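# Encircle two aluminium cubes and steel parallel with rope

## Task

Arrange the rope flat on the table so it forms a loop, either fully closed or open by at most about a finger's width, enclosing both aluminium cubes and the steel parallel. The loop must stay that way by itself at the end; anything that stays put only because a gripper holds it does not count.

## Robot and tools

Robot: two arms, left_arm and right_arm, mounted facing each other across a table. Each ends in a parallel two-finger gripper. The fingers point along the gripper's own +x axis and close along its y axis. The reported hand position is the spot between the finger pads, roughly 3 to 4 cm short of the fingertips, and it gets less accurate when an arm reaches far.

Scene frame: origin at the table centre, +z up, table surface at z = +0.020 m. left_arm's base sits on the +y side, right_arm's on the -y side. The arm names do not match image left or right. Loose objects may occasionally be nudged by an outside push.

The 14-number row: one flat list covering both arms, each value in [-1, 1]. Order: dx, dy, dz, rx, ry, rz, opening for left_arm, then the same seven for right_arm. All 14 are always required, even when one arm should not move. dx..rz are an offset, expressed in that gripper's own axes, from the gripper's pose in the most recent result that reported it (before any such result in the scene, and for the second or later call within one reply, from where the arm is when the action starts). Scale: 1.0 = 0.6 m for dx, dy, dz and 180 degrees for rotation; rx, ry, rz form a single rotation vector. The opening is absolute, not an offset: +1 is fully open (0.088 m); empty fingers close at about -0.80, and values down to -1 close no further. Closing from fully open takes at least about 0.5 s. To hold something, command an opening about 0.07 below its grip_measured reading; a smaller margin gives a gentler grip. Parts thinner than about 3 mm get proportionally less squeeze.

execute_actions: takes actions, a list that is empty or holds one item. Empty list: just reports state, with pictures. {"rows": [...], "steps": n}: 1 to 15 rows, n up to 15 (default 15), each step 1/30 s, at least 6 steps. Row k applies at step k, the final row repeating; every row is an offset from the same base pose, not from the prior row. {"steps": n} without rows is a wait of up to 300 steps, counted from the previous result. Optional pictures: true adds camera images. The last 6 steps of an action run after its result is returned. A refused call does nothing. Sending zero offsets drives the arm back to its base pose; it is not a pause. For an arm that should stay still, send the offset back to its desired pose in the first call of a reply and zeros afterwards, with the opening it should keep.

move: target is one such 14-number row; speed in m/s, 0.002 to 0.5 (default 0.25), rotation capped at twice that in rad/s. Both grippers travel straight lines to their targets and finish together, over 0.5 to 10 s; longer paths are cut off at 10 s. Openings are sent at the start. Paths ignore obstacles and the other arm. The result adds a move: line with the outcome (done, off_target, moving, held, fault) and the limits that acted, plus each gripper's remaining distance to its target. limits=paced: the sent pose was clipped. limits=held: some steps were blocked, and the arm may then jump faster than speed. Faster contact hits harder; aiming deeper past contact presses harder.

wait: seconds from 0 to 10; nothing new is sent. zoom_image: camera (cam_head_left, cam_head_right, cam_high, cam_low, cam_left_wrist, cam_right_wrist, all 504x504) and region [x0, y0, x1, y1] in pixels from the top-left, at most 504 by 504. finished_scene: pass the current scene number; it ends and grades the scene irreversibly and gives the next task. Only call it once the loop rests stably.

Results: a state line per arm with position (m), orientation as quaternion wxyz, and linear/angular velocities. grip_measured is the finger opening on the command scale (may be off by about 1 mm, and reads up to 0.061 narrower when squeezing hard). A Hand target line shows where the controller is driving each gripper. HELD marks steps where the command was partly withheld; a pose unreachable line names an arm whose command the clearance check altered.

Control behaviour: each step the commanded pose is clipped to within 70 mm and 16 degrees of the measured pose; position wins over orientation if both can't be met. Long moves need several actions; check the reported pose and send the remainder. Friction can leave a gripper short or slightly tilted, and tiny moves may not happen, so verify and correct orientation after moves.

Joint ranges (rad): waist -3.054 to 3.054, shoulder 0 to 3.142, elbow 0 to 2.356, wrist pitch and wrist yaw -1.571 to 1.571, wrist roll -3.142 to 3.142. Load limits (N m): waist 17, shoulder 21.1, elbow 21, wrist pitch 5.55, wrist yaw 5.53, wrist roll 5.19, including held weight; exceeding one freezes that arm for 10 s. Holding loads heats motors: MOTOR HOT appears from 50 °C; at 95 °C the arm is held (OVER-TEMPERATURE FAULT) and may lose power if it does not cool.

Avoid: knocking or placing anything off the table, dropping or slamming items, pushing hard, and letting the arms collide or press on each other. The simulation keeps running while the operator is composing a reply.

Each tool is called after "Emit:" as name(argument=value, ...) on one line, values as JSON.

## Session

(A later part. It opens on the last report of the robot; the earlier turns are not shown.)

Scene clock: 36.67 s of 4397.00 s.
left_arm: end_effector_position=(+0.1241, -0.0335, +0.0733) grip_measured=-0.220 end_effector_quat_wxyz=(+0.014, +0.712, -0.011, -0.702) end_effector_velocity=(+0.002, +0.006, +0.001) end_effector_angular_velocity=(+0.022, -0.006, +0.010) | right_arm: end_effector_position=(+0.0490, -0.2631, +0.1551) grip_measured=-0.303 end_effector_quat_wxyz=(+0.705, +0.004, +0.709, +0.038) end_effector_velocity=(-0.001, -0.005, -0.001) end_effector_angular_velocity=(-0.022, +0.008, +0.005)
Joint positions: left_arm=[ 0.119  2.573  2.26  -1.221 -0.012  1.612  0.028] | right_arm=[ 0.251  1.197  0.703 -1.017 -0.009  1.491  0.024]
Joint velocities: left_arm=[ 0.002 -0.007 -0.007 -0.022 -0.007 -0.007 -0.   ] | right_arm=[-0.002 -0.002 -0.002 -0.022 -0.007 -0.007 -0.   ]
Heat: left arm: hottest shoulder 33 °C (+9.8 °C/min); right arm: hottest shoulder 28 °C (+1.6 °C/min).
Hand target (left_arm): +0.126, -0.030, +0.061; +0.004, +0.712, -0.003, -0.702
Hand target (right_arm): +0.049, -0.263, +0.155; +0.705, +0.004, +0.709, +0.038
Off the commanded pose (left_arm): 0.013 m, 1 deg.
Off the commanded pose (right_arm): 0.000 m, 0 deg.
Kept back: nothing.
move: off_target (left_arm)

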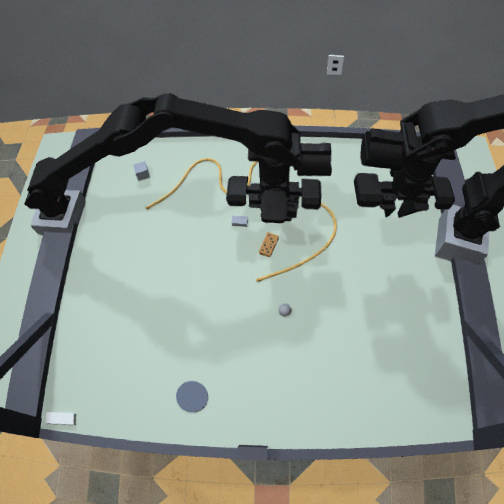

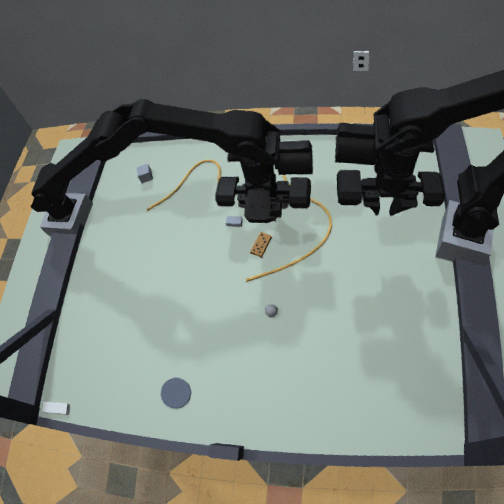

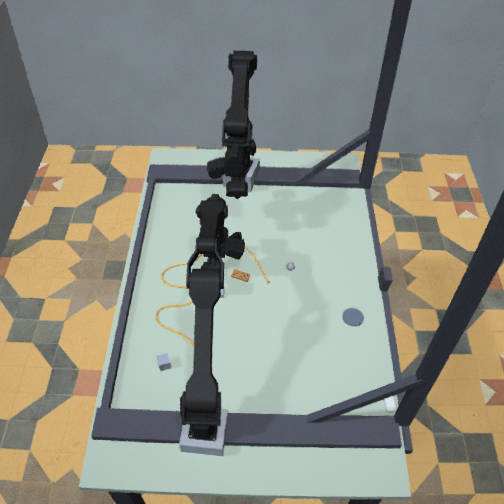

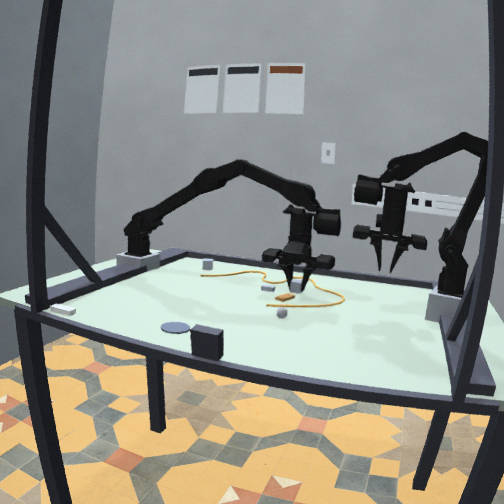

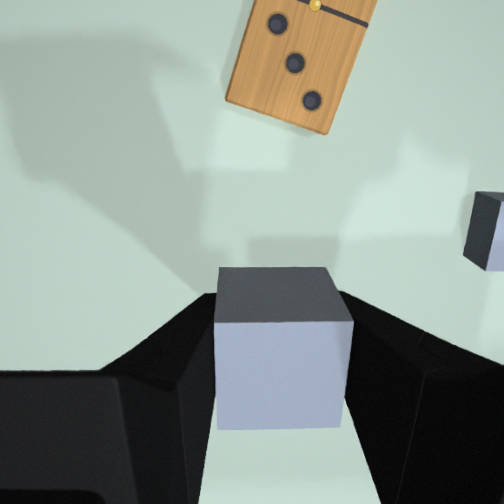

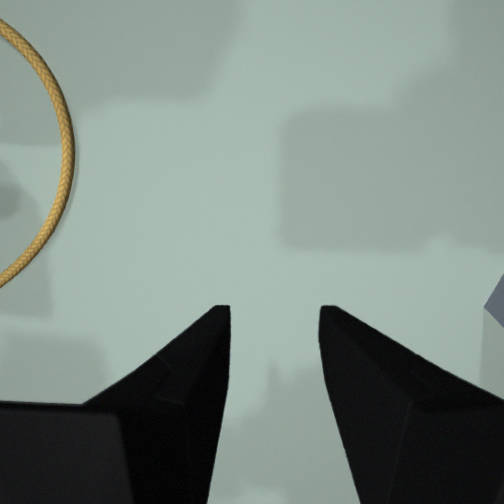

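Push a bit further down to confirm contact.

Emit:
move(target=[0.025,0,0,0,0,-0.01,-0.3, 0,0,0,0,0,0,-0.3], speed=0.03)

Emit:
move(target=[0,0,0,0,0,0,0.15, 0,0,0,0,0,0,-0.3])

Emit:
move(target=[-0.08,0,0,0,0,0,0.15, 0,0,0,0,0,0,-0.3], speed=0.15)

Emit:
move(target=[-0.06,-0.49,-0.16,0,0,0,0.8, 0,0,0,0,0,0,-0.3], speed=0.35)

Scene clock: 37.73 s of 4397.00 s.
left_arm: end_effector_position=(+0.1245, -0.0350, +0.0716) grip_measured=-0.220 end_effector_quat_wxyz=(+0.011, +0.712, -0.008, -0.702) end_effector_velocity=(+0.002, +0.000, +0.002) end_effector_angular_velocity=(+0.008, -0.021, +0.005) | right_arm: end_effector_position=(+0.0490, -0.2631, +0.1551) grip_measured=-0.303 end_effector_quat_wxyz=(+0.705, +0.004, +0.709, +0.038) end_effector_velocity=(-0.001, -0.005, -0.001) end_effector_angular_velocity=(-0.022, +0.007, +0.020)
Joint positions: left_arm=[ 0.12   2.596  2.296 -1.243 -0.012  1.613  0.028] | right_arm=[ 0.251  1.197  0.703 -1.017 -0.009  1.491  0.024]
Joint velocities: left_arm=[-0.002  0.007  0.022 -0.022 -0.022 -0.007 -0.   ] | right_arm=[-0.002 -0.002 -0.002 -0.022 -0.007 -0.022 -0.   ]
Heat: left arm: hottest shoulder 33 °C (+9.5 °C/min); right arm: hottest shoulder 28 °C (+1.6 °C/min).
Hand target (left_arm): +0.124, -0.034, +0.059; +0.003, +0.712, -0.000, -0.702
Hand target (right_arm): +0.049, -0.263, +0.155; +0.705, +0.004, +0.709, +0.038
Off the commanded pose (left_arm): 0.013 m, 1 deg.
Off the commanded pose (right_arm): 0.000 m, 0 deg.
Kept back: nothing.
move: off_target (left_arm)

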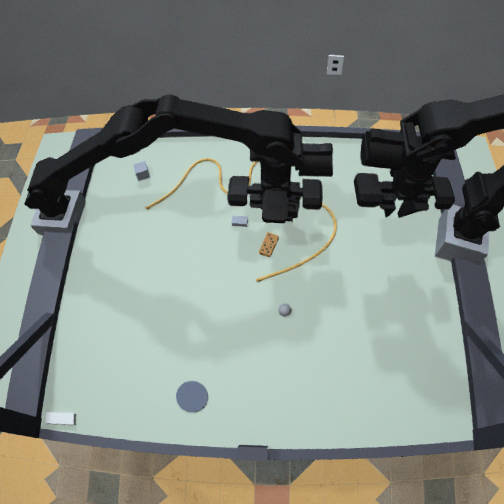

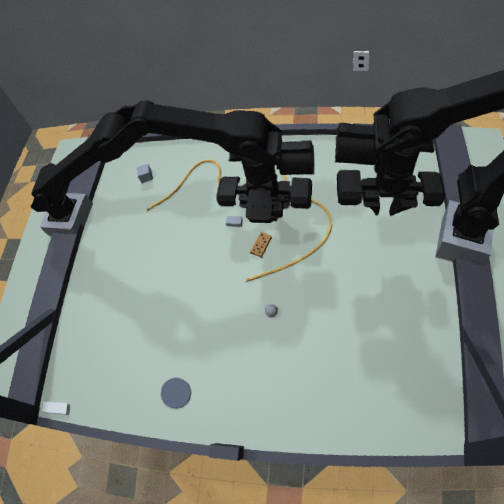

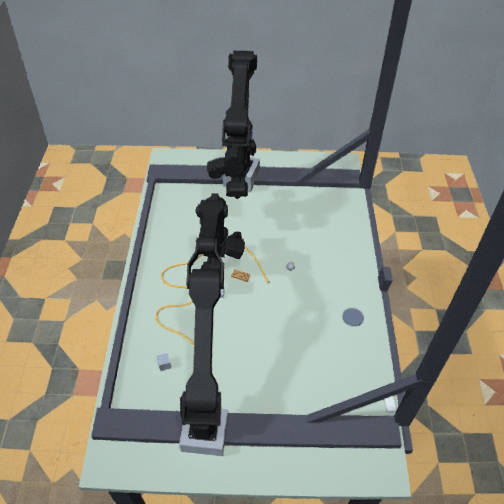

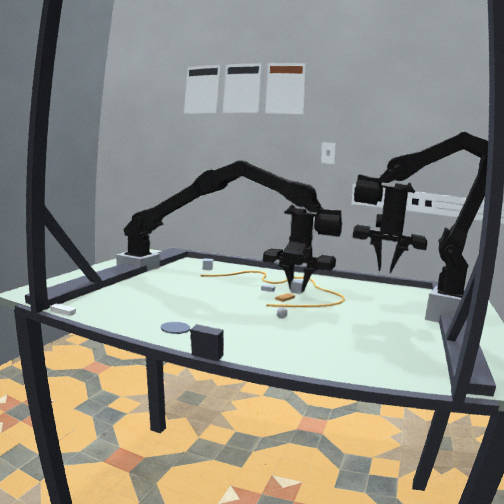

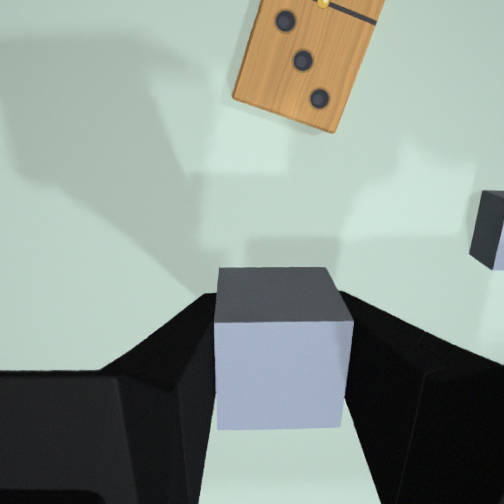

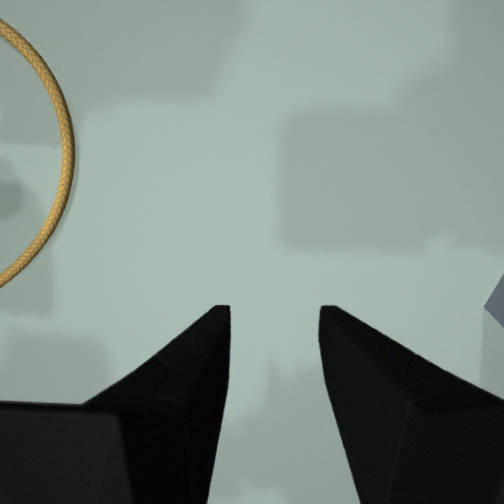

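Scene clock: 38.40 s of 4397.00 s.
left_arm: end_effector_position=(+0.1246, -0.0351, +0.0717) grip_measured=+0.146 end_effector_quat_wxyz=(+0.011, +0.712, -0.009, -0.702) end_effector_velocity=(-0.003, +0.002, +0.001) end_effector_angular_velocity=(+0.008, -0.007, +0.000) | right_arm: end_effector_position=(+0.0490, -0.2631, +0.1551) grip_measured=-0.303 end_effector_quat_wxyz=(+0.705, +0.004, +0.709, +0.038) end_effector_velocity=(-0.001, -0.003, -0.001) end_effector_angular_velocity=(-0.007, +0.008, -0.009)
Joint positions: left_arm=[ 0.12   2.596  2.296 -1.243 -0.012  1.613  0.046] | right_arm=[ 0.251  1.197  0.703 -1.017 -0.009  1.491  0.024]
Joint velocities: left_arm=[-0.007 -0.002 -0.002 -0.007 -0.007 -0.007  0.001] | right_arm=[-0.002 -0.007 -0.007 -0.007 -0.007  0.007 -0.   ]
Heat: left arm: hottest shoulder 33 °C (+9.4 °C/min); right arm: hottest shoulder 28 °C (+1.6 °C/min).
Hand target (left_arm): +0.125, -0.035, +0.072; +0.011, +0.712, -0.009, -0.702
Hand target (right_arm): +0.049, -0.263, +0.155; +0.705, +0.004, +0.709, +0.038
Off the commanded pose (left_arm): 0.000 m, 0 deg.
Off the commanded pose (right_arm): 0.000 m, 0 deg.
Kept back: nothing.
move: done

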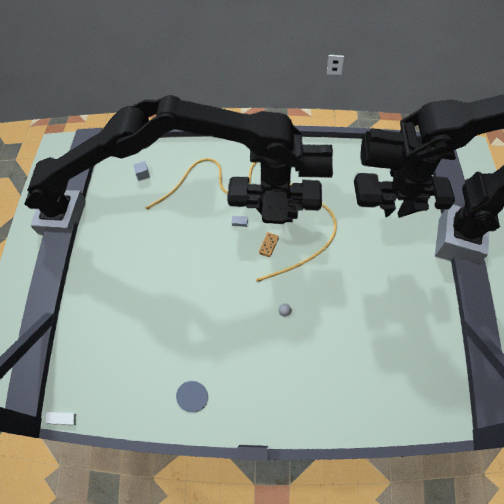

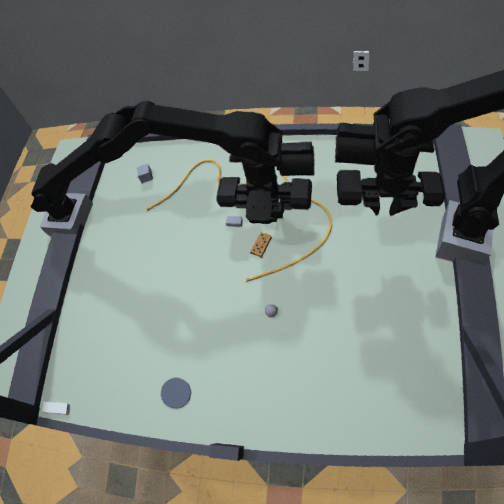

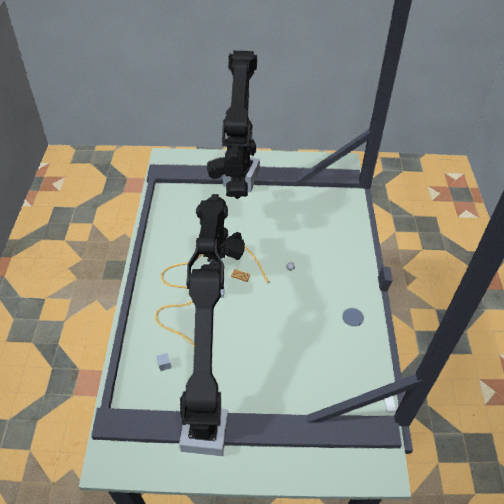

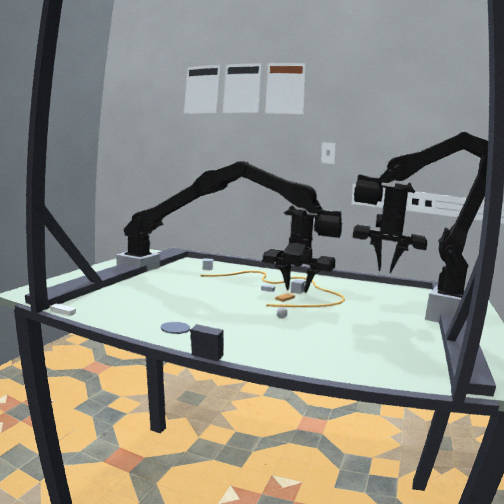

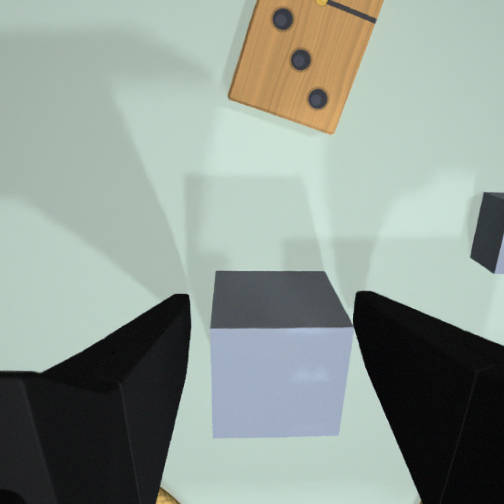

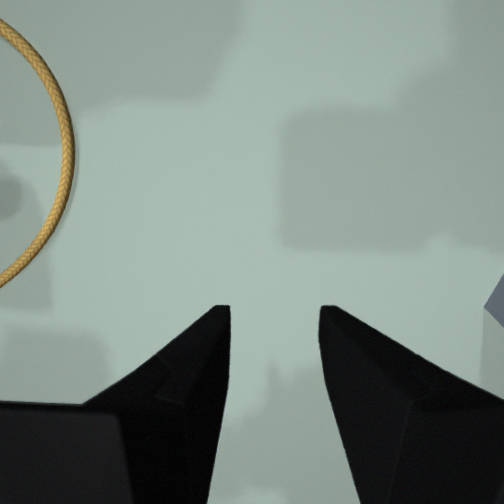

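Scene clock: 39.27 s of 4397.00 s.
left_arm: end_effector_position=(+0.1244, -0.0316, +0.1110) grip_measured=+0.148 end_effector_quat_wxyz=(+0.017, +0.712, -0.014, -0.702) end_effector_velocity=(-0.003, +0.001, +0.004) end_effector_angular_velocity=(-0.002, -0.007, +0.000) | right_arm: end_effector_position=(+0.0490, -0.2631, +0.1551) grip_measured=-0.303 end_effector_quat_wxyz=(+0.705, +0.004, +0.709, +0.038) end_effector_velocity=(-0.002, -0.002, -0.000) end_effector_angular_velocity=(-0.007, +0.007, +0.010)
Joint positions: left_arm=[ 0.12   2.546  2.357 -1.337 -0.012  1.613  0.046] | right_arm=[ 0.251  1.197  0.703 -1.017 -0.009  1.491  0.024]
Joint velocities: left_arm=[-0.007 -0.007  0.002 -0.007 -0.007 -0.007  0.   ] | right_arm=[ 0.002 -0.002 -0.002 -0.007 -0.007 -0.007 -0.   ]
Heat: left arm: hottest shoulder 34 °C (+10.7 °C/min); right arm: hottest shoulder 28 °C (+1.5 °C/min).
Hand target (left_arm): +0.124, -0.033, +0.119; +0.023, +0.712, -0.020, -0.702
Hand target (right_arm): +0.049, -0.263, +0.155; +0.705, +0.004, +0.709, +0.038
Off the commanded pose (left_arm): 0.009 m, 1 deg.
Off the commanded pose (right_arm): 0.000 m, 0 deg.
joint sent to its limit (left arm) — the command would take joint 3 (elbow) past its upper limit, so that joint was sent only as far as its limit.
Kept back: nothing.
move: off_target (left_arm)

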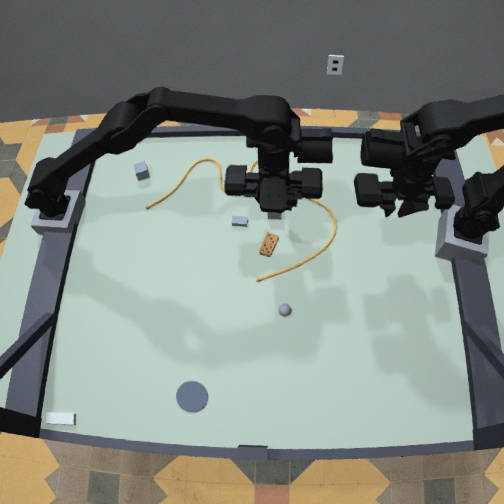

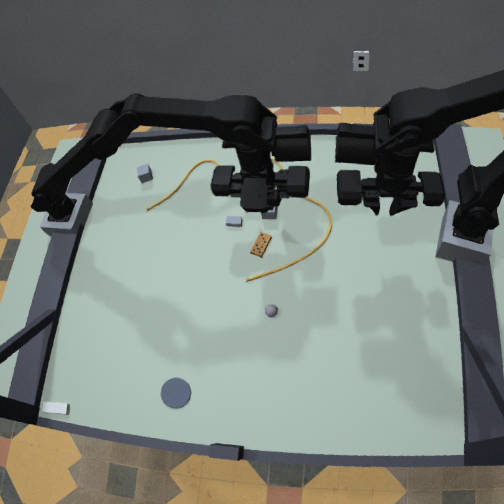

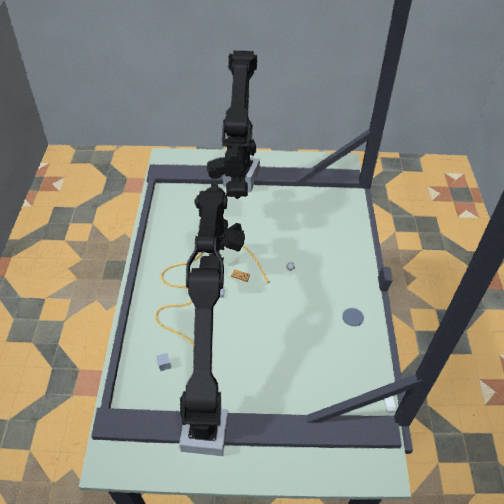

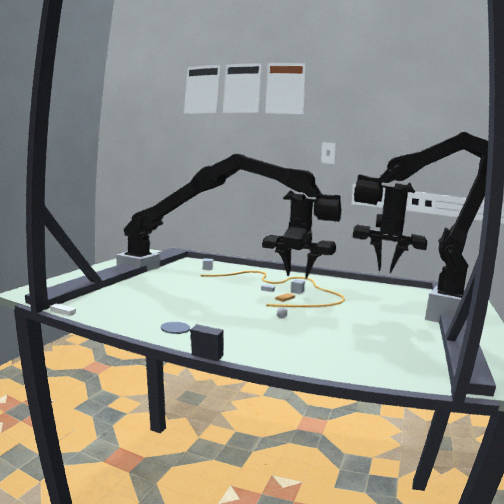

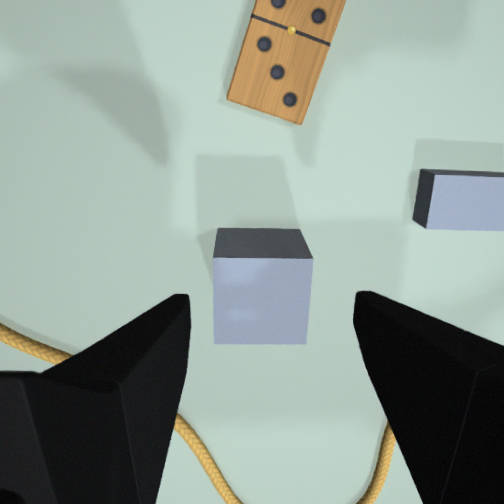

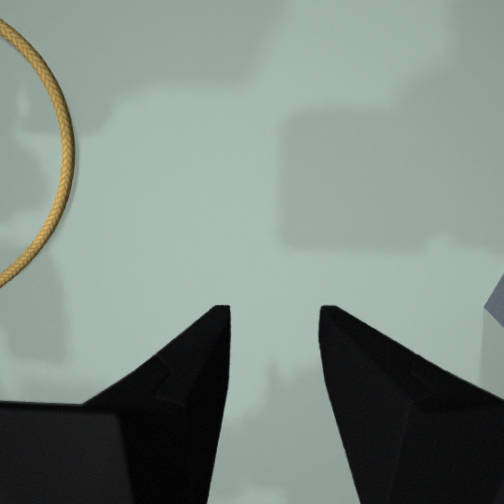

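Scene clock: 40.83 s of 4397.00 s.
left_arm: end_effector_position=(+0.2219, +0.2609, +0.1343) grip_measured=+0.798 end_effector_quat_wxyz=(+0.016, +0.711, -0.012, -0.703) end_effector_velocity=(-0.002, +0.004, -0.000) end_effector_angular_velocity=(+0.003, +0.009, -0.015) | right_arm: end_effector_position=(+0.0490, -0.2631, +0.1551) grip_measured=-0.303 end_effector_quat_wxyz=(+0.705, +0.004, +0.709, +0.038) end_effector_velocity=(-0.002, -0.002, -0.000) end_effector_angular_velocity=(-0.007, +0.007, +0.010)
Joint positions: left_arm=[ 0.614  1.463  0.909 -0.976  0.011  2.104  0.078] | right_arm=[ 0.251  1.197  0.703 -1.017 -0.009  1.491  0.024]
Joint velocities: left_arm=[ 0.007 -0.012 -0.012 -0.007  0.007  0.022 -0.   ] | right_arm=[ 0.002 -0.002 -0.002 -0.007 -0.007 -0.007  0.   ]
Heat: left arm: hottest shoulder 34 °C (+10.3 °C/min); right arm: hottest shoulder 28 °C (+1.5 °C/min).
Hand target (left_arm): +0.221, +0.263, +0.134; +0.017, +0.710, -0.014, -0.704
Hand target (right_arm): +0.049, -0.263, +0.155; +0.705, +0.004, +0.709, +0.038
Off the commanded pose (left_arm): 0.005 m, 0 deg.
Off the commanded pose (right_arm): 0.000 m, 0 deg.
Kept back: nothing.
move: done

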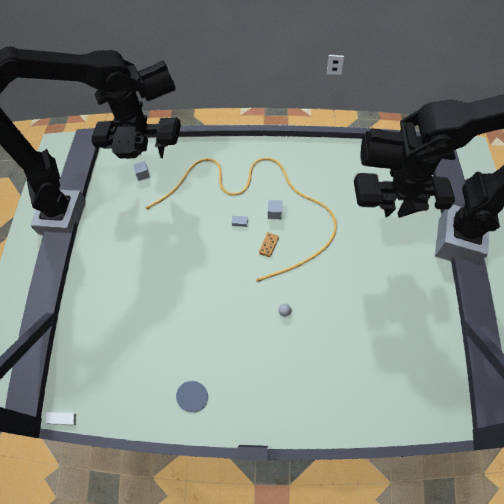

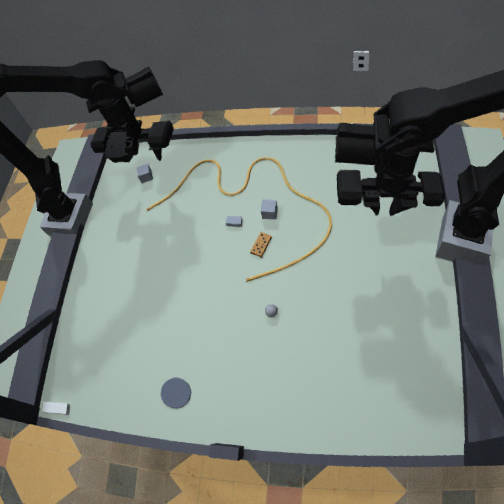

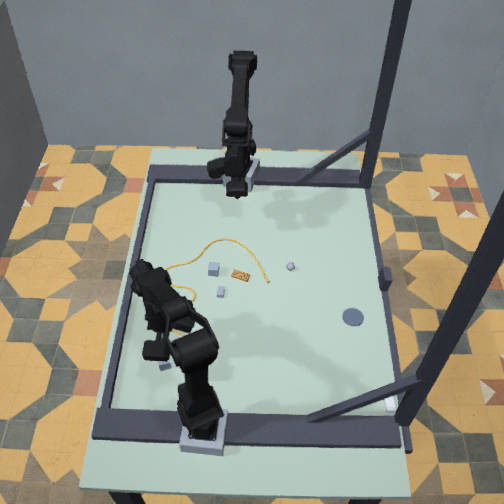

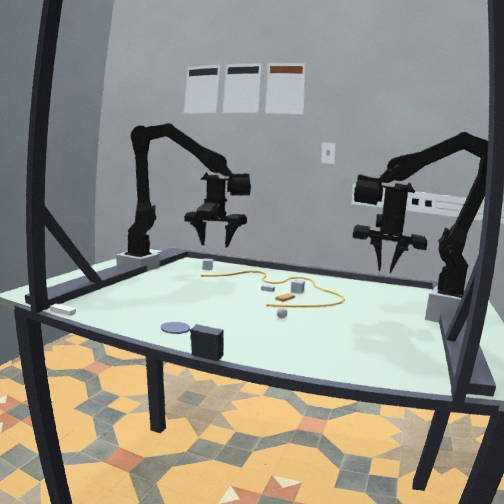

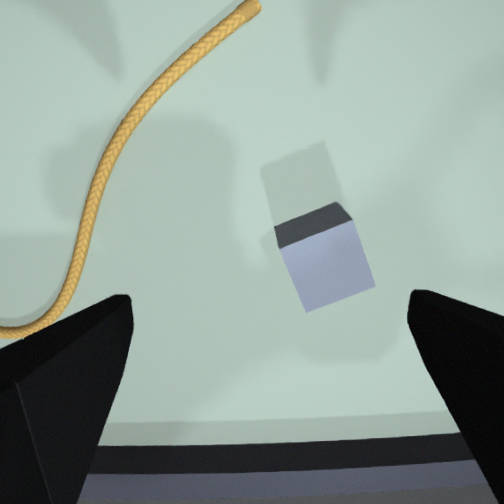

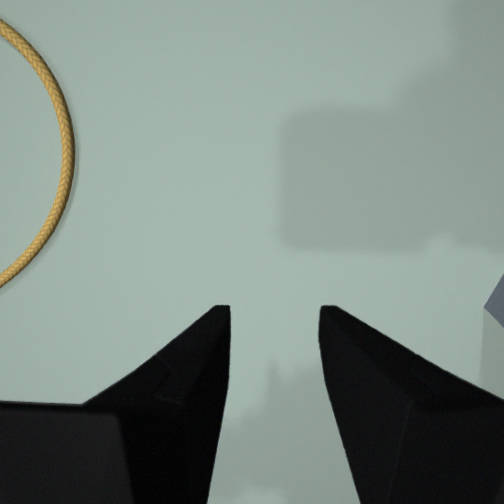

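Emit:
move(target=[0.05,-0.038,0,-0.125,0,-0.013,0.8, 0,0,0,0,0,0,-0.3], speed=0.25)

Emit:
move(target=[0.068,0,0,0,0,0,0.8, 0,0,0,0,0,0,-0.3], speed=0.1)

Scene clock: 42.43 s of 4397.00 s.
left_arm: end_effector_position=(+0.2225, +0.2794, +0.1073) grip_measured=+0.798 end_effector_quat_wxyz=(+0.142, +0.696, +0.131, -0.692) end_effector_velocity=(+0.001, +0.001, -0.001) end_effector_angular_velocity=(+0.002, -0.007, +0.025) | right_arm: end_effector_position=(+0.0490, -0.2631, +0.1551) grip_measured=-0.303 end_effector_quat_wxyz=(+0.705, +0.004, +0.709, +0.038) end_effector_velocity=(+0.003, -0.002, +0.000) end_effector_angular_velocity=(-0.003, -0.021, -0.006)
Joint positions: left_arm=[ 0.652  1.465  0.796 -0.886  0.001  1.76   0.078] | right_arm=[ 0.251  1.197  0.703 -1.017 -0.009  1.491  0.024]
Joint velocities: left_arm=[ 0.002 -0.002 -0.007  0.007 -0.007 -0.022 -0.   ] | right_arm=[ 0.002 -0.007 -0.002 -0.007  0.022  0.007 -0.   ]
Heat: left arm: hottest shoulder 34 °C (+9.9 °C/min); right arm: hottest shoulder 28 °C (+1.4 °C/min).
Hand target (left_arm): +0.222, +0.282, +0.103; +0.140, +0.694, +0.140, -0.692
Hand target (right_arm): +0.049, -0.263, +0.155; +0.705, +0.004, +0.709, +0.038
Off the commanded pose (left_arm): 0.005 m, 1 deg.
Off the commanded pose (right_arm): 0.000 m, 0 deg.
Kept back: nothing.
move: done

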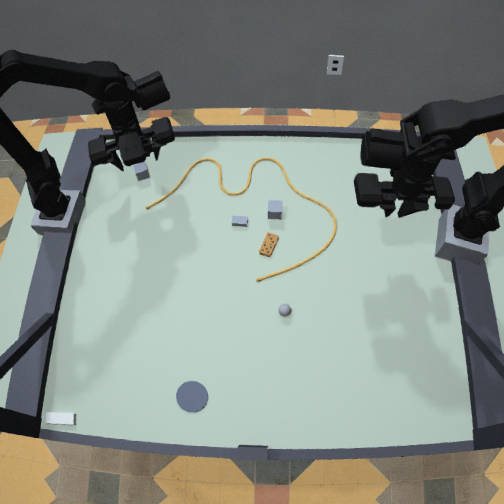

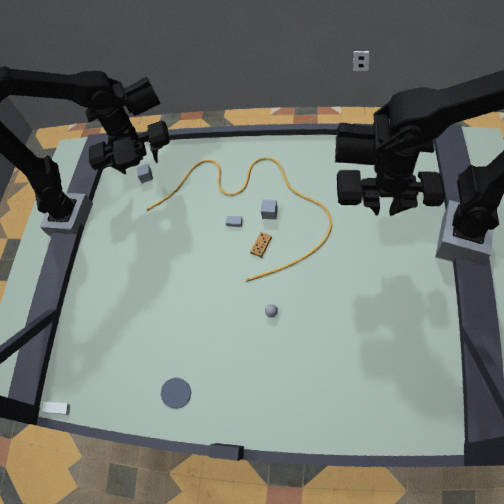

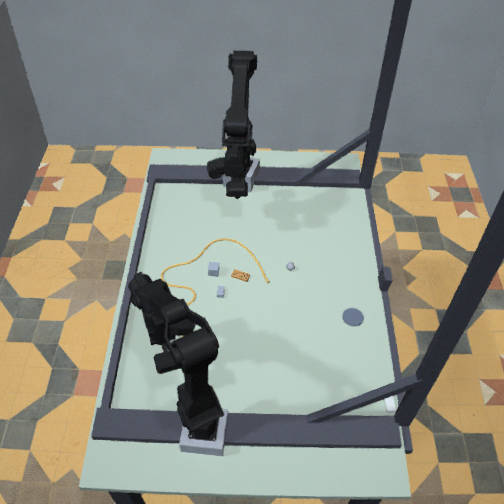

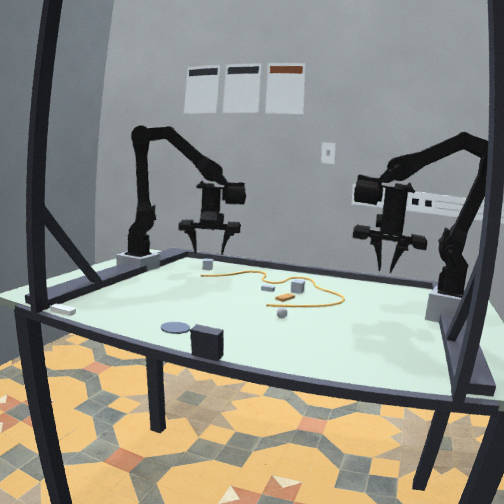

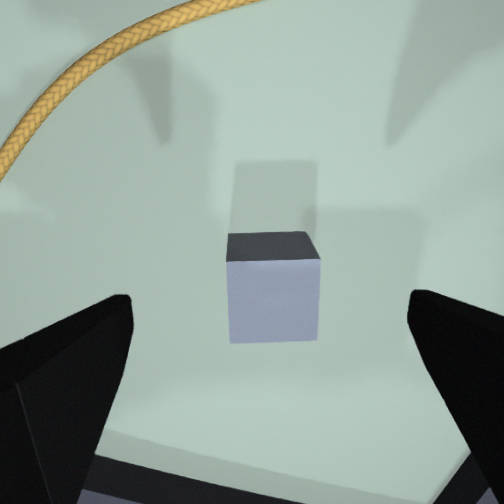

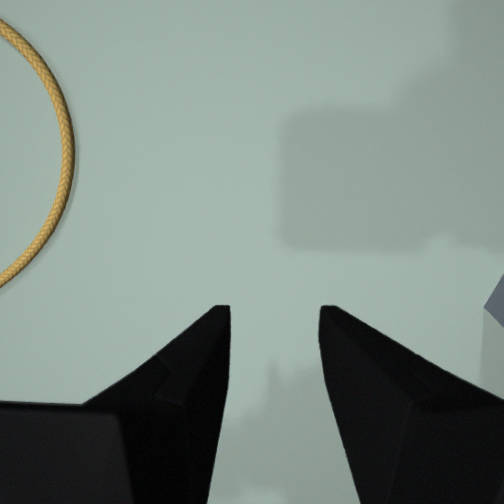

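Scene clock: 43.33 s of 4397.00 s.
left_arm: end_effector_position=(+0.2245, +0.2762, +0.0702) grip_measured=+0.798 end_effector_quat_wxyz=(+0.147, +0.697, +0.127, -0.690) end_effector_velocity=(-0.001, +0.002, -0.003) end_effector_angular_velocity=(+0.010, -0.002, -0.010) | right_arm: end_effector_position=(+0.0490, -0.2631, +0.1551) grip_measured=-0.303 end_effector_quat_wxyz=(+0.705, +0.004, +0.709, +0.038) end_effector_velocity=(+0.001, +0.001, -0.000) end_effector_angular_velocity=(+0.007, -0.009, +0.024)
Joint positions: left_arm=[ 0.652  1.551  0.707 -0.696  0.001  1.759  0.078] | right_arm=[ 0.251  1.197  0.703 -1.017 -0.009  1.491  0.024]
Joint velocities: left_arm=[-0.002  0.007 -0.007  0.007 -0.007  0.007 -0.   ] | right_arm=[ 0.002 -0.002 -0.002  0.007  0.007 -0.022  0.   ]
Heat: left arm: hottest shoulder 34 °C (+9.7 °C/min); right arm: hottest shoulder 28 °C (+1.4 °C/min).
Hand target (left_arm): +0.223, +0.278, +0.066; +0.142, +0.696, +0.131, -0.692
Hand target (right_arm): +0.049, -0.263, +0.155; +0.705, +0.004, +0.709, +0.038
Off the commanded pose (left_arm): 0.005 m, 1 deg.
Off the commanded pose (right_arm): 0.000 m, 0 deg.
Kept back: nothing.
move: done

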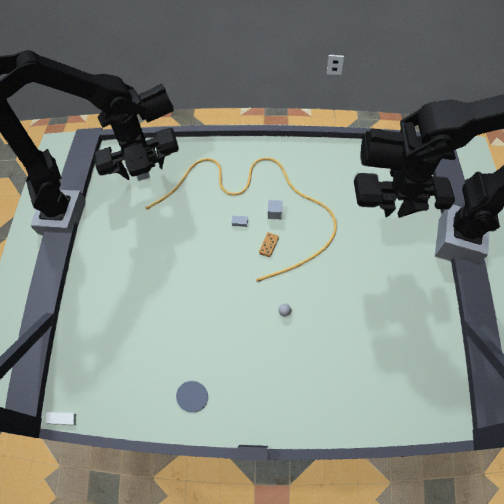

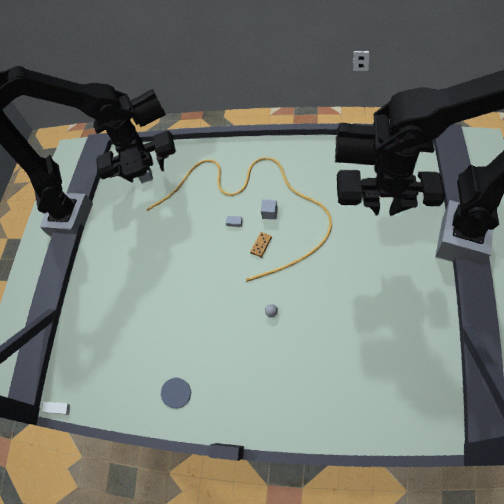

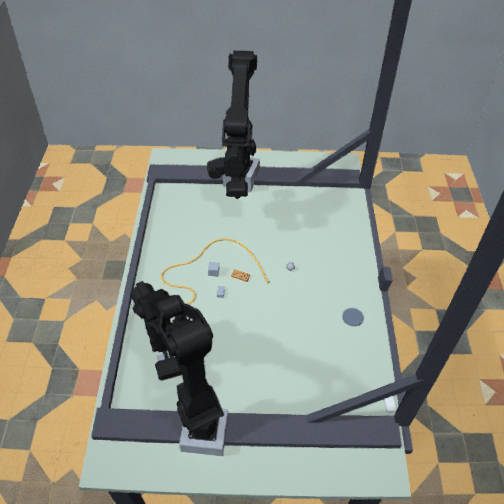

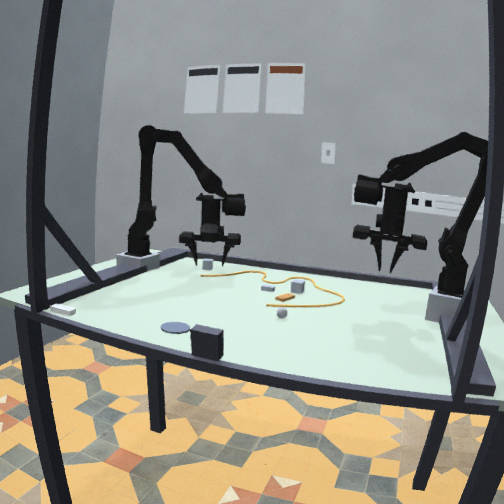

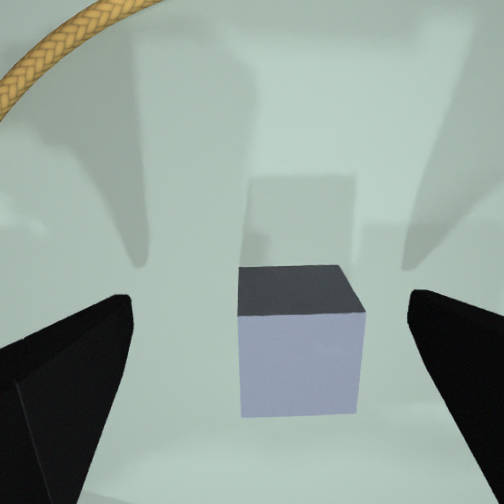

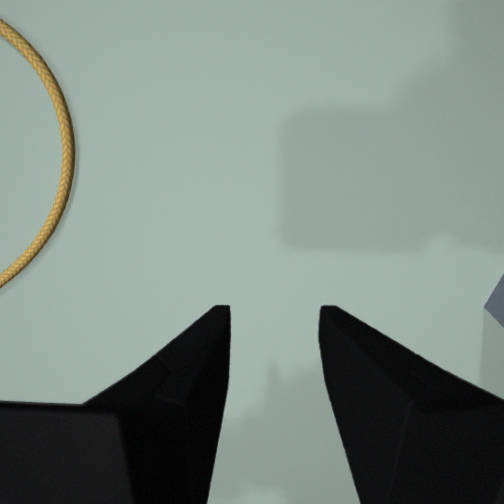

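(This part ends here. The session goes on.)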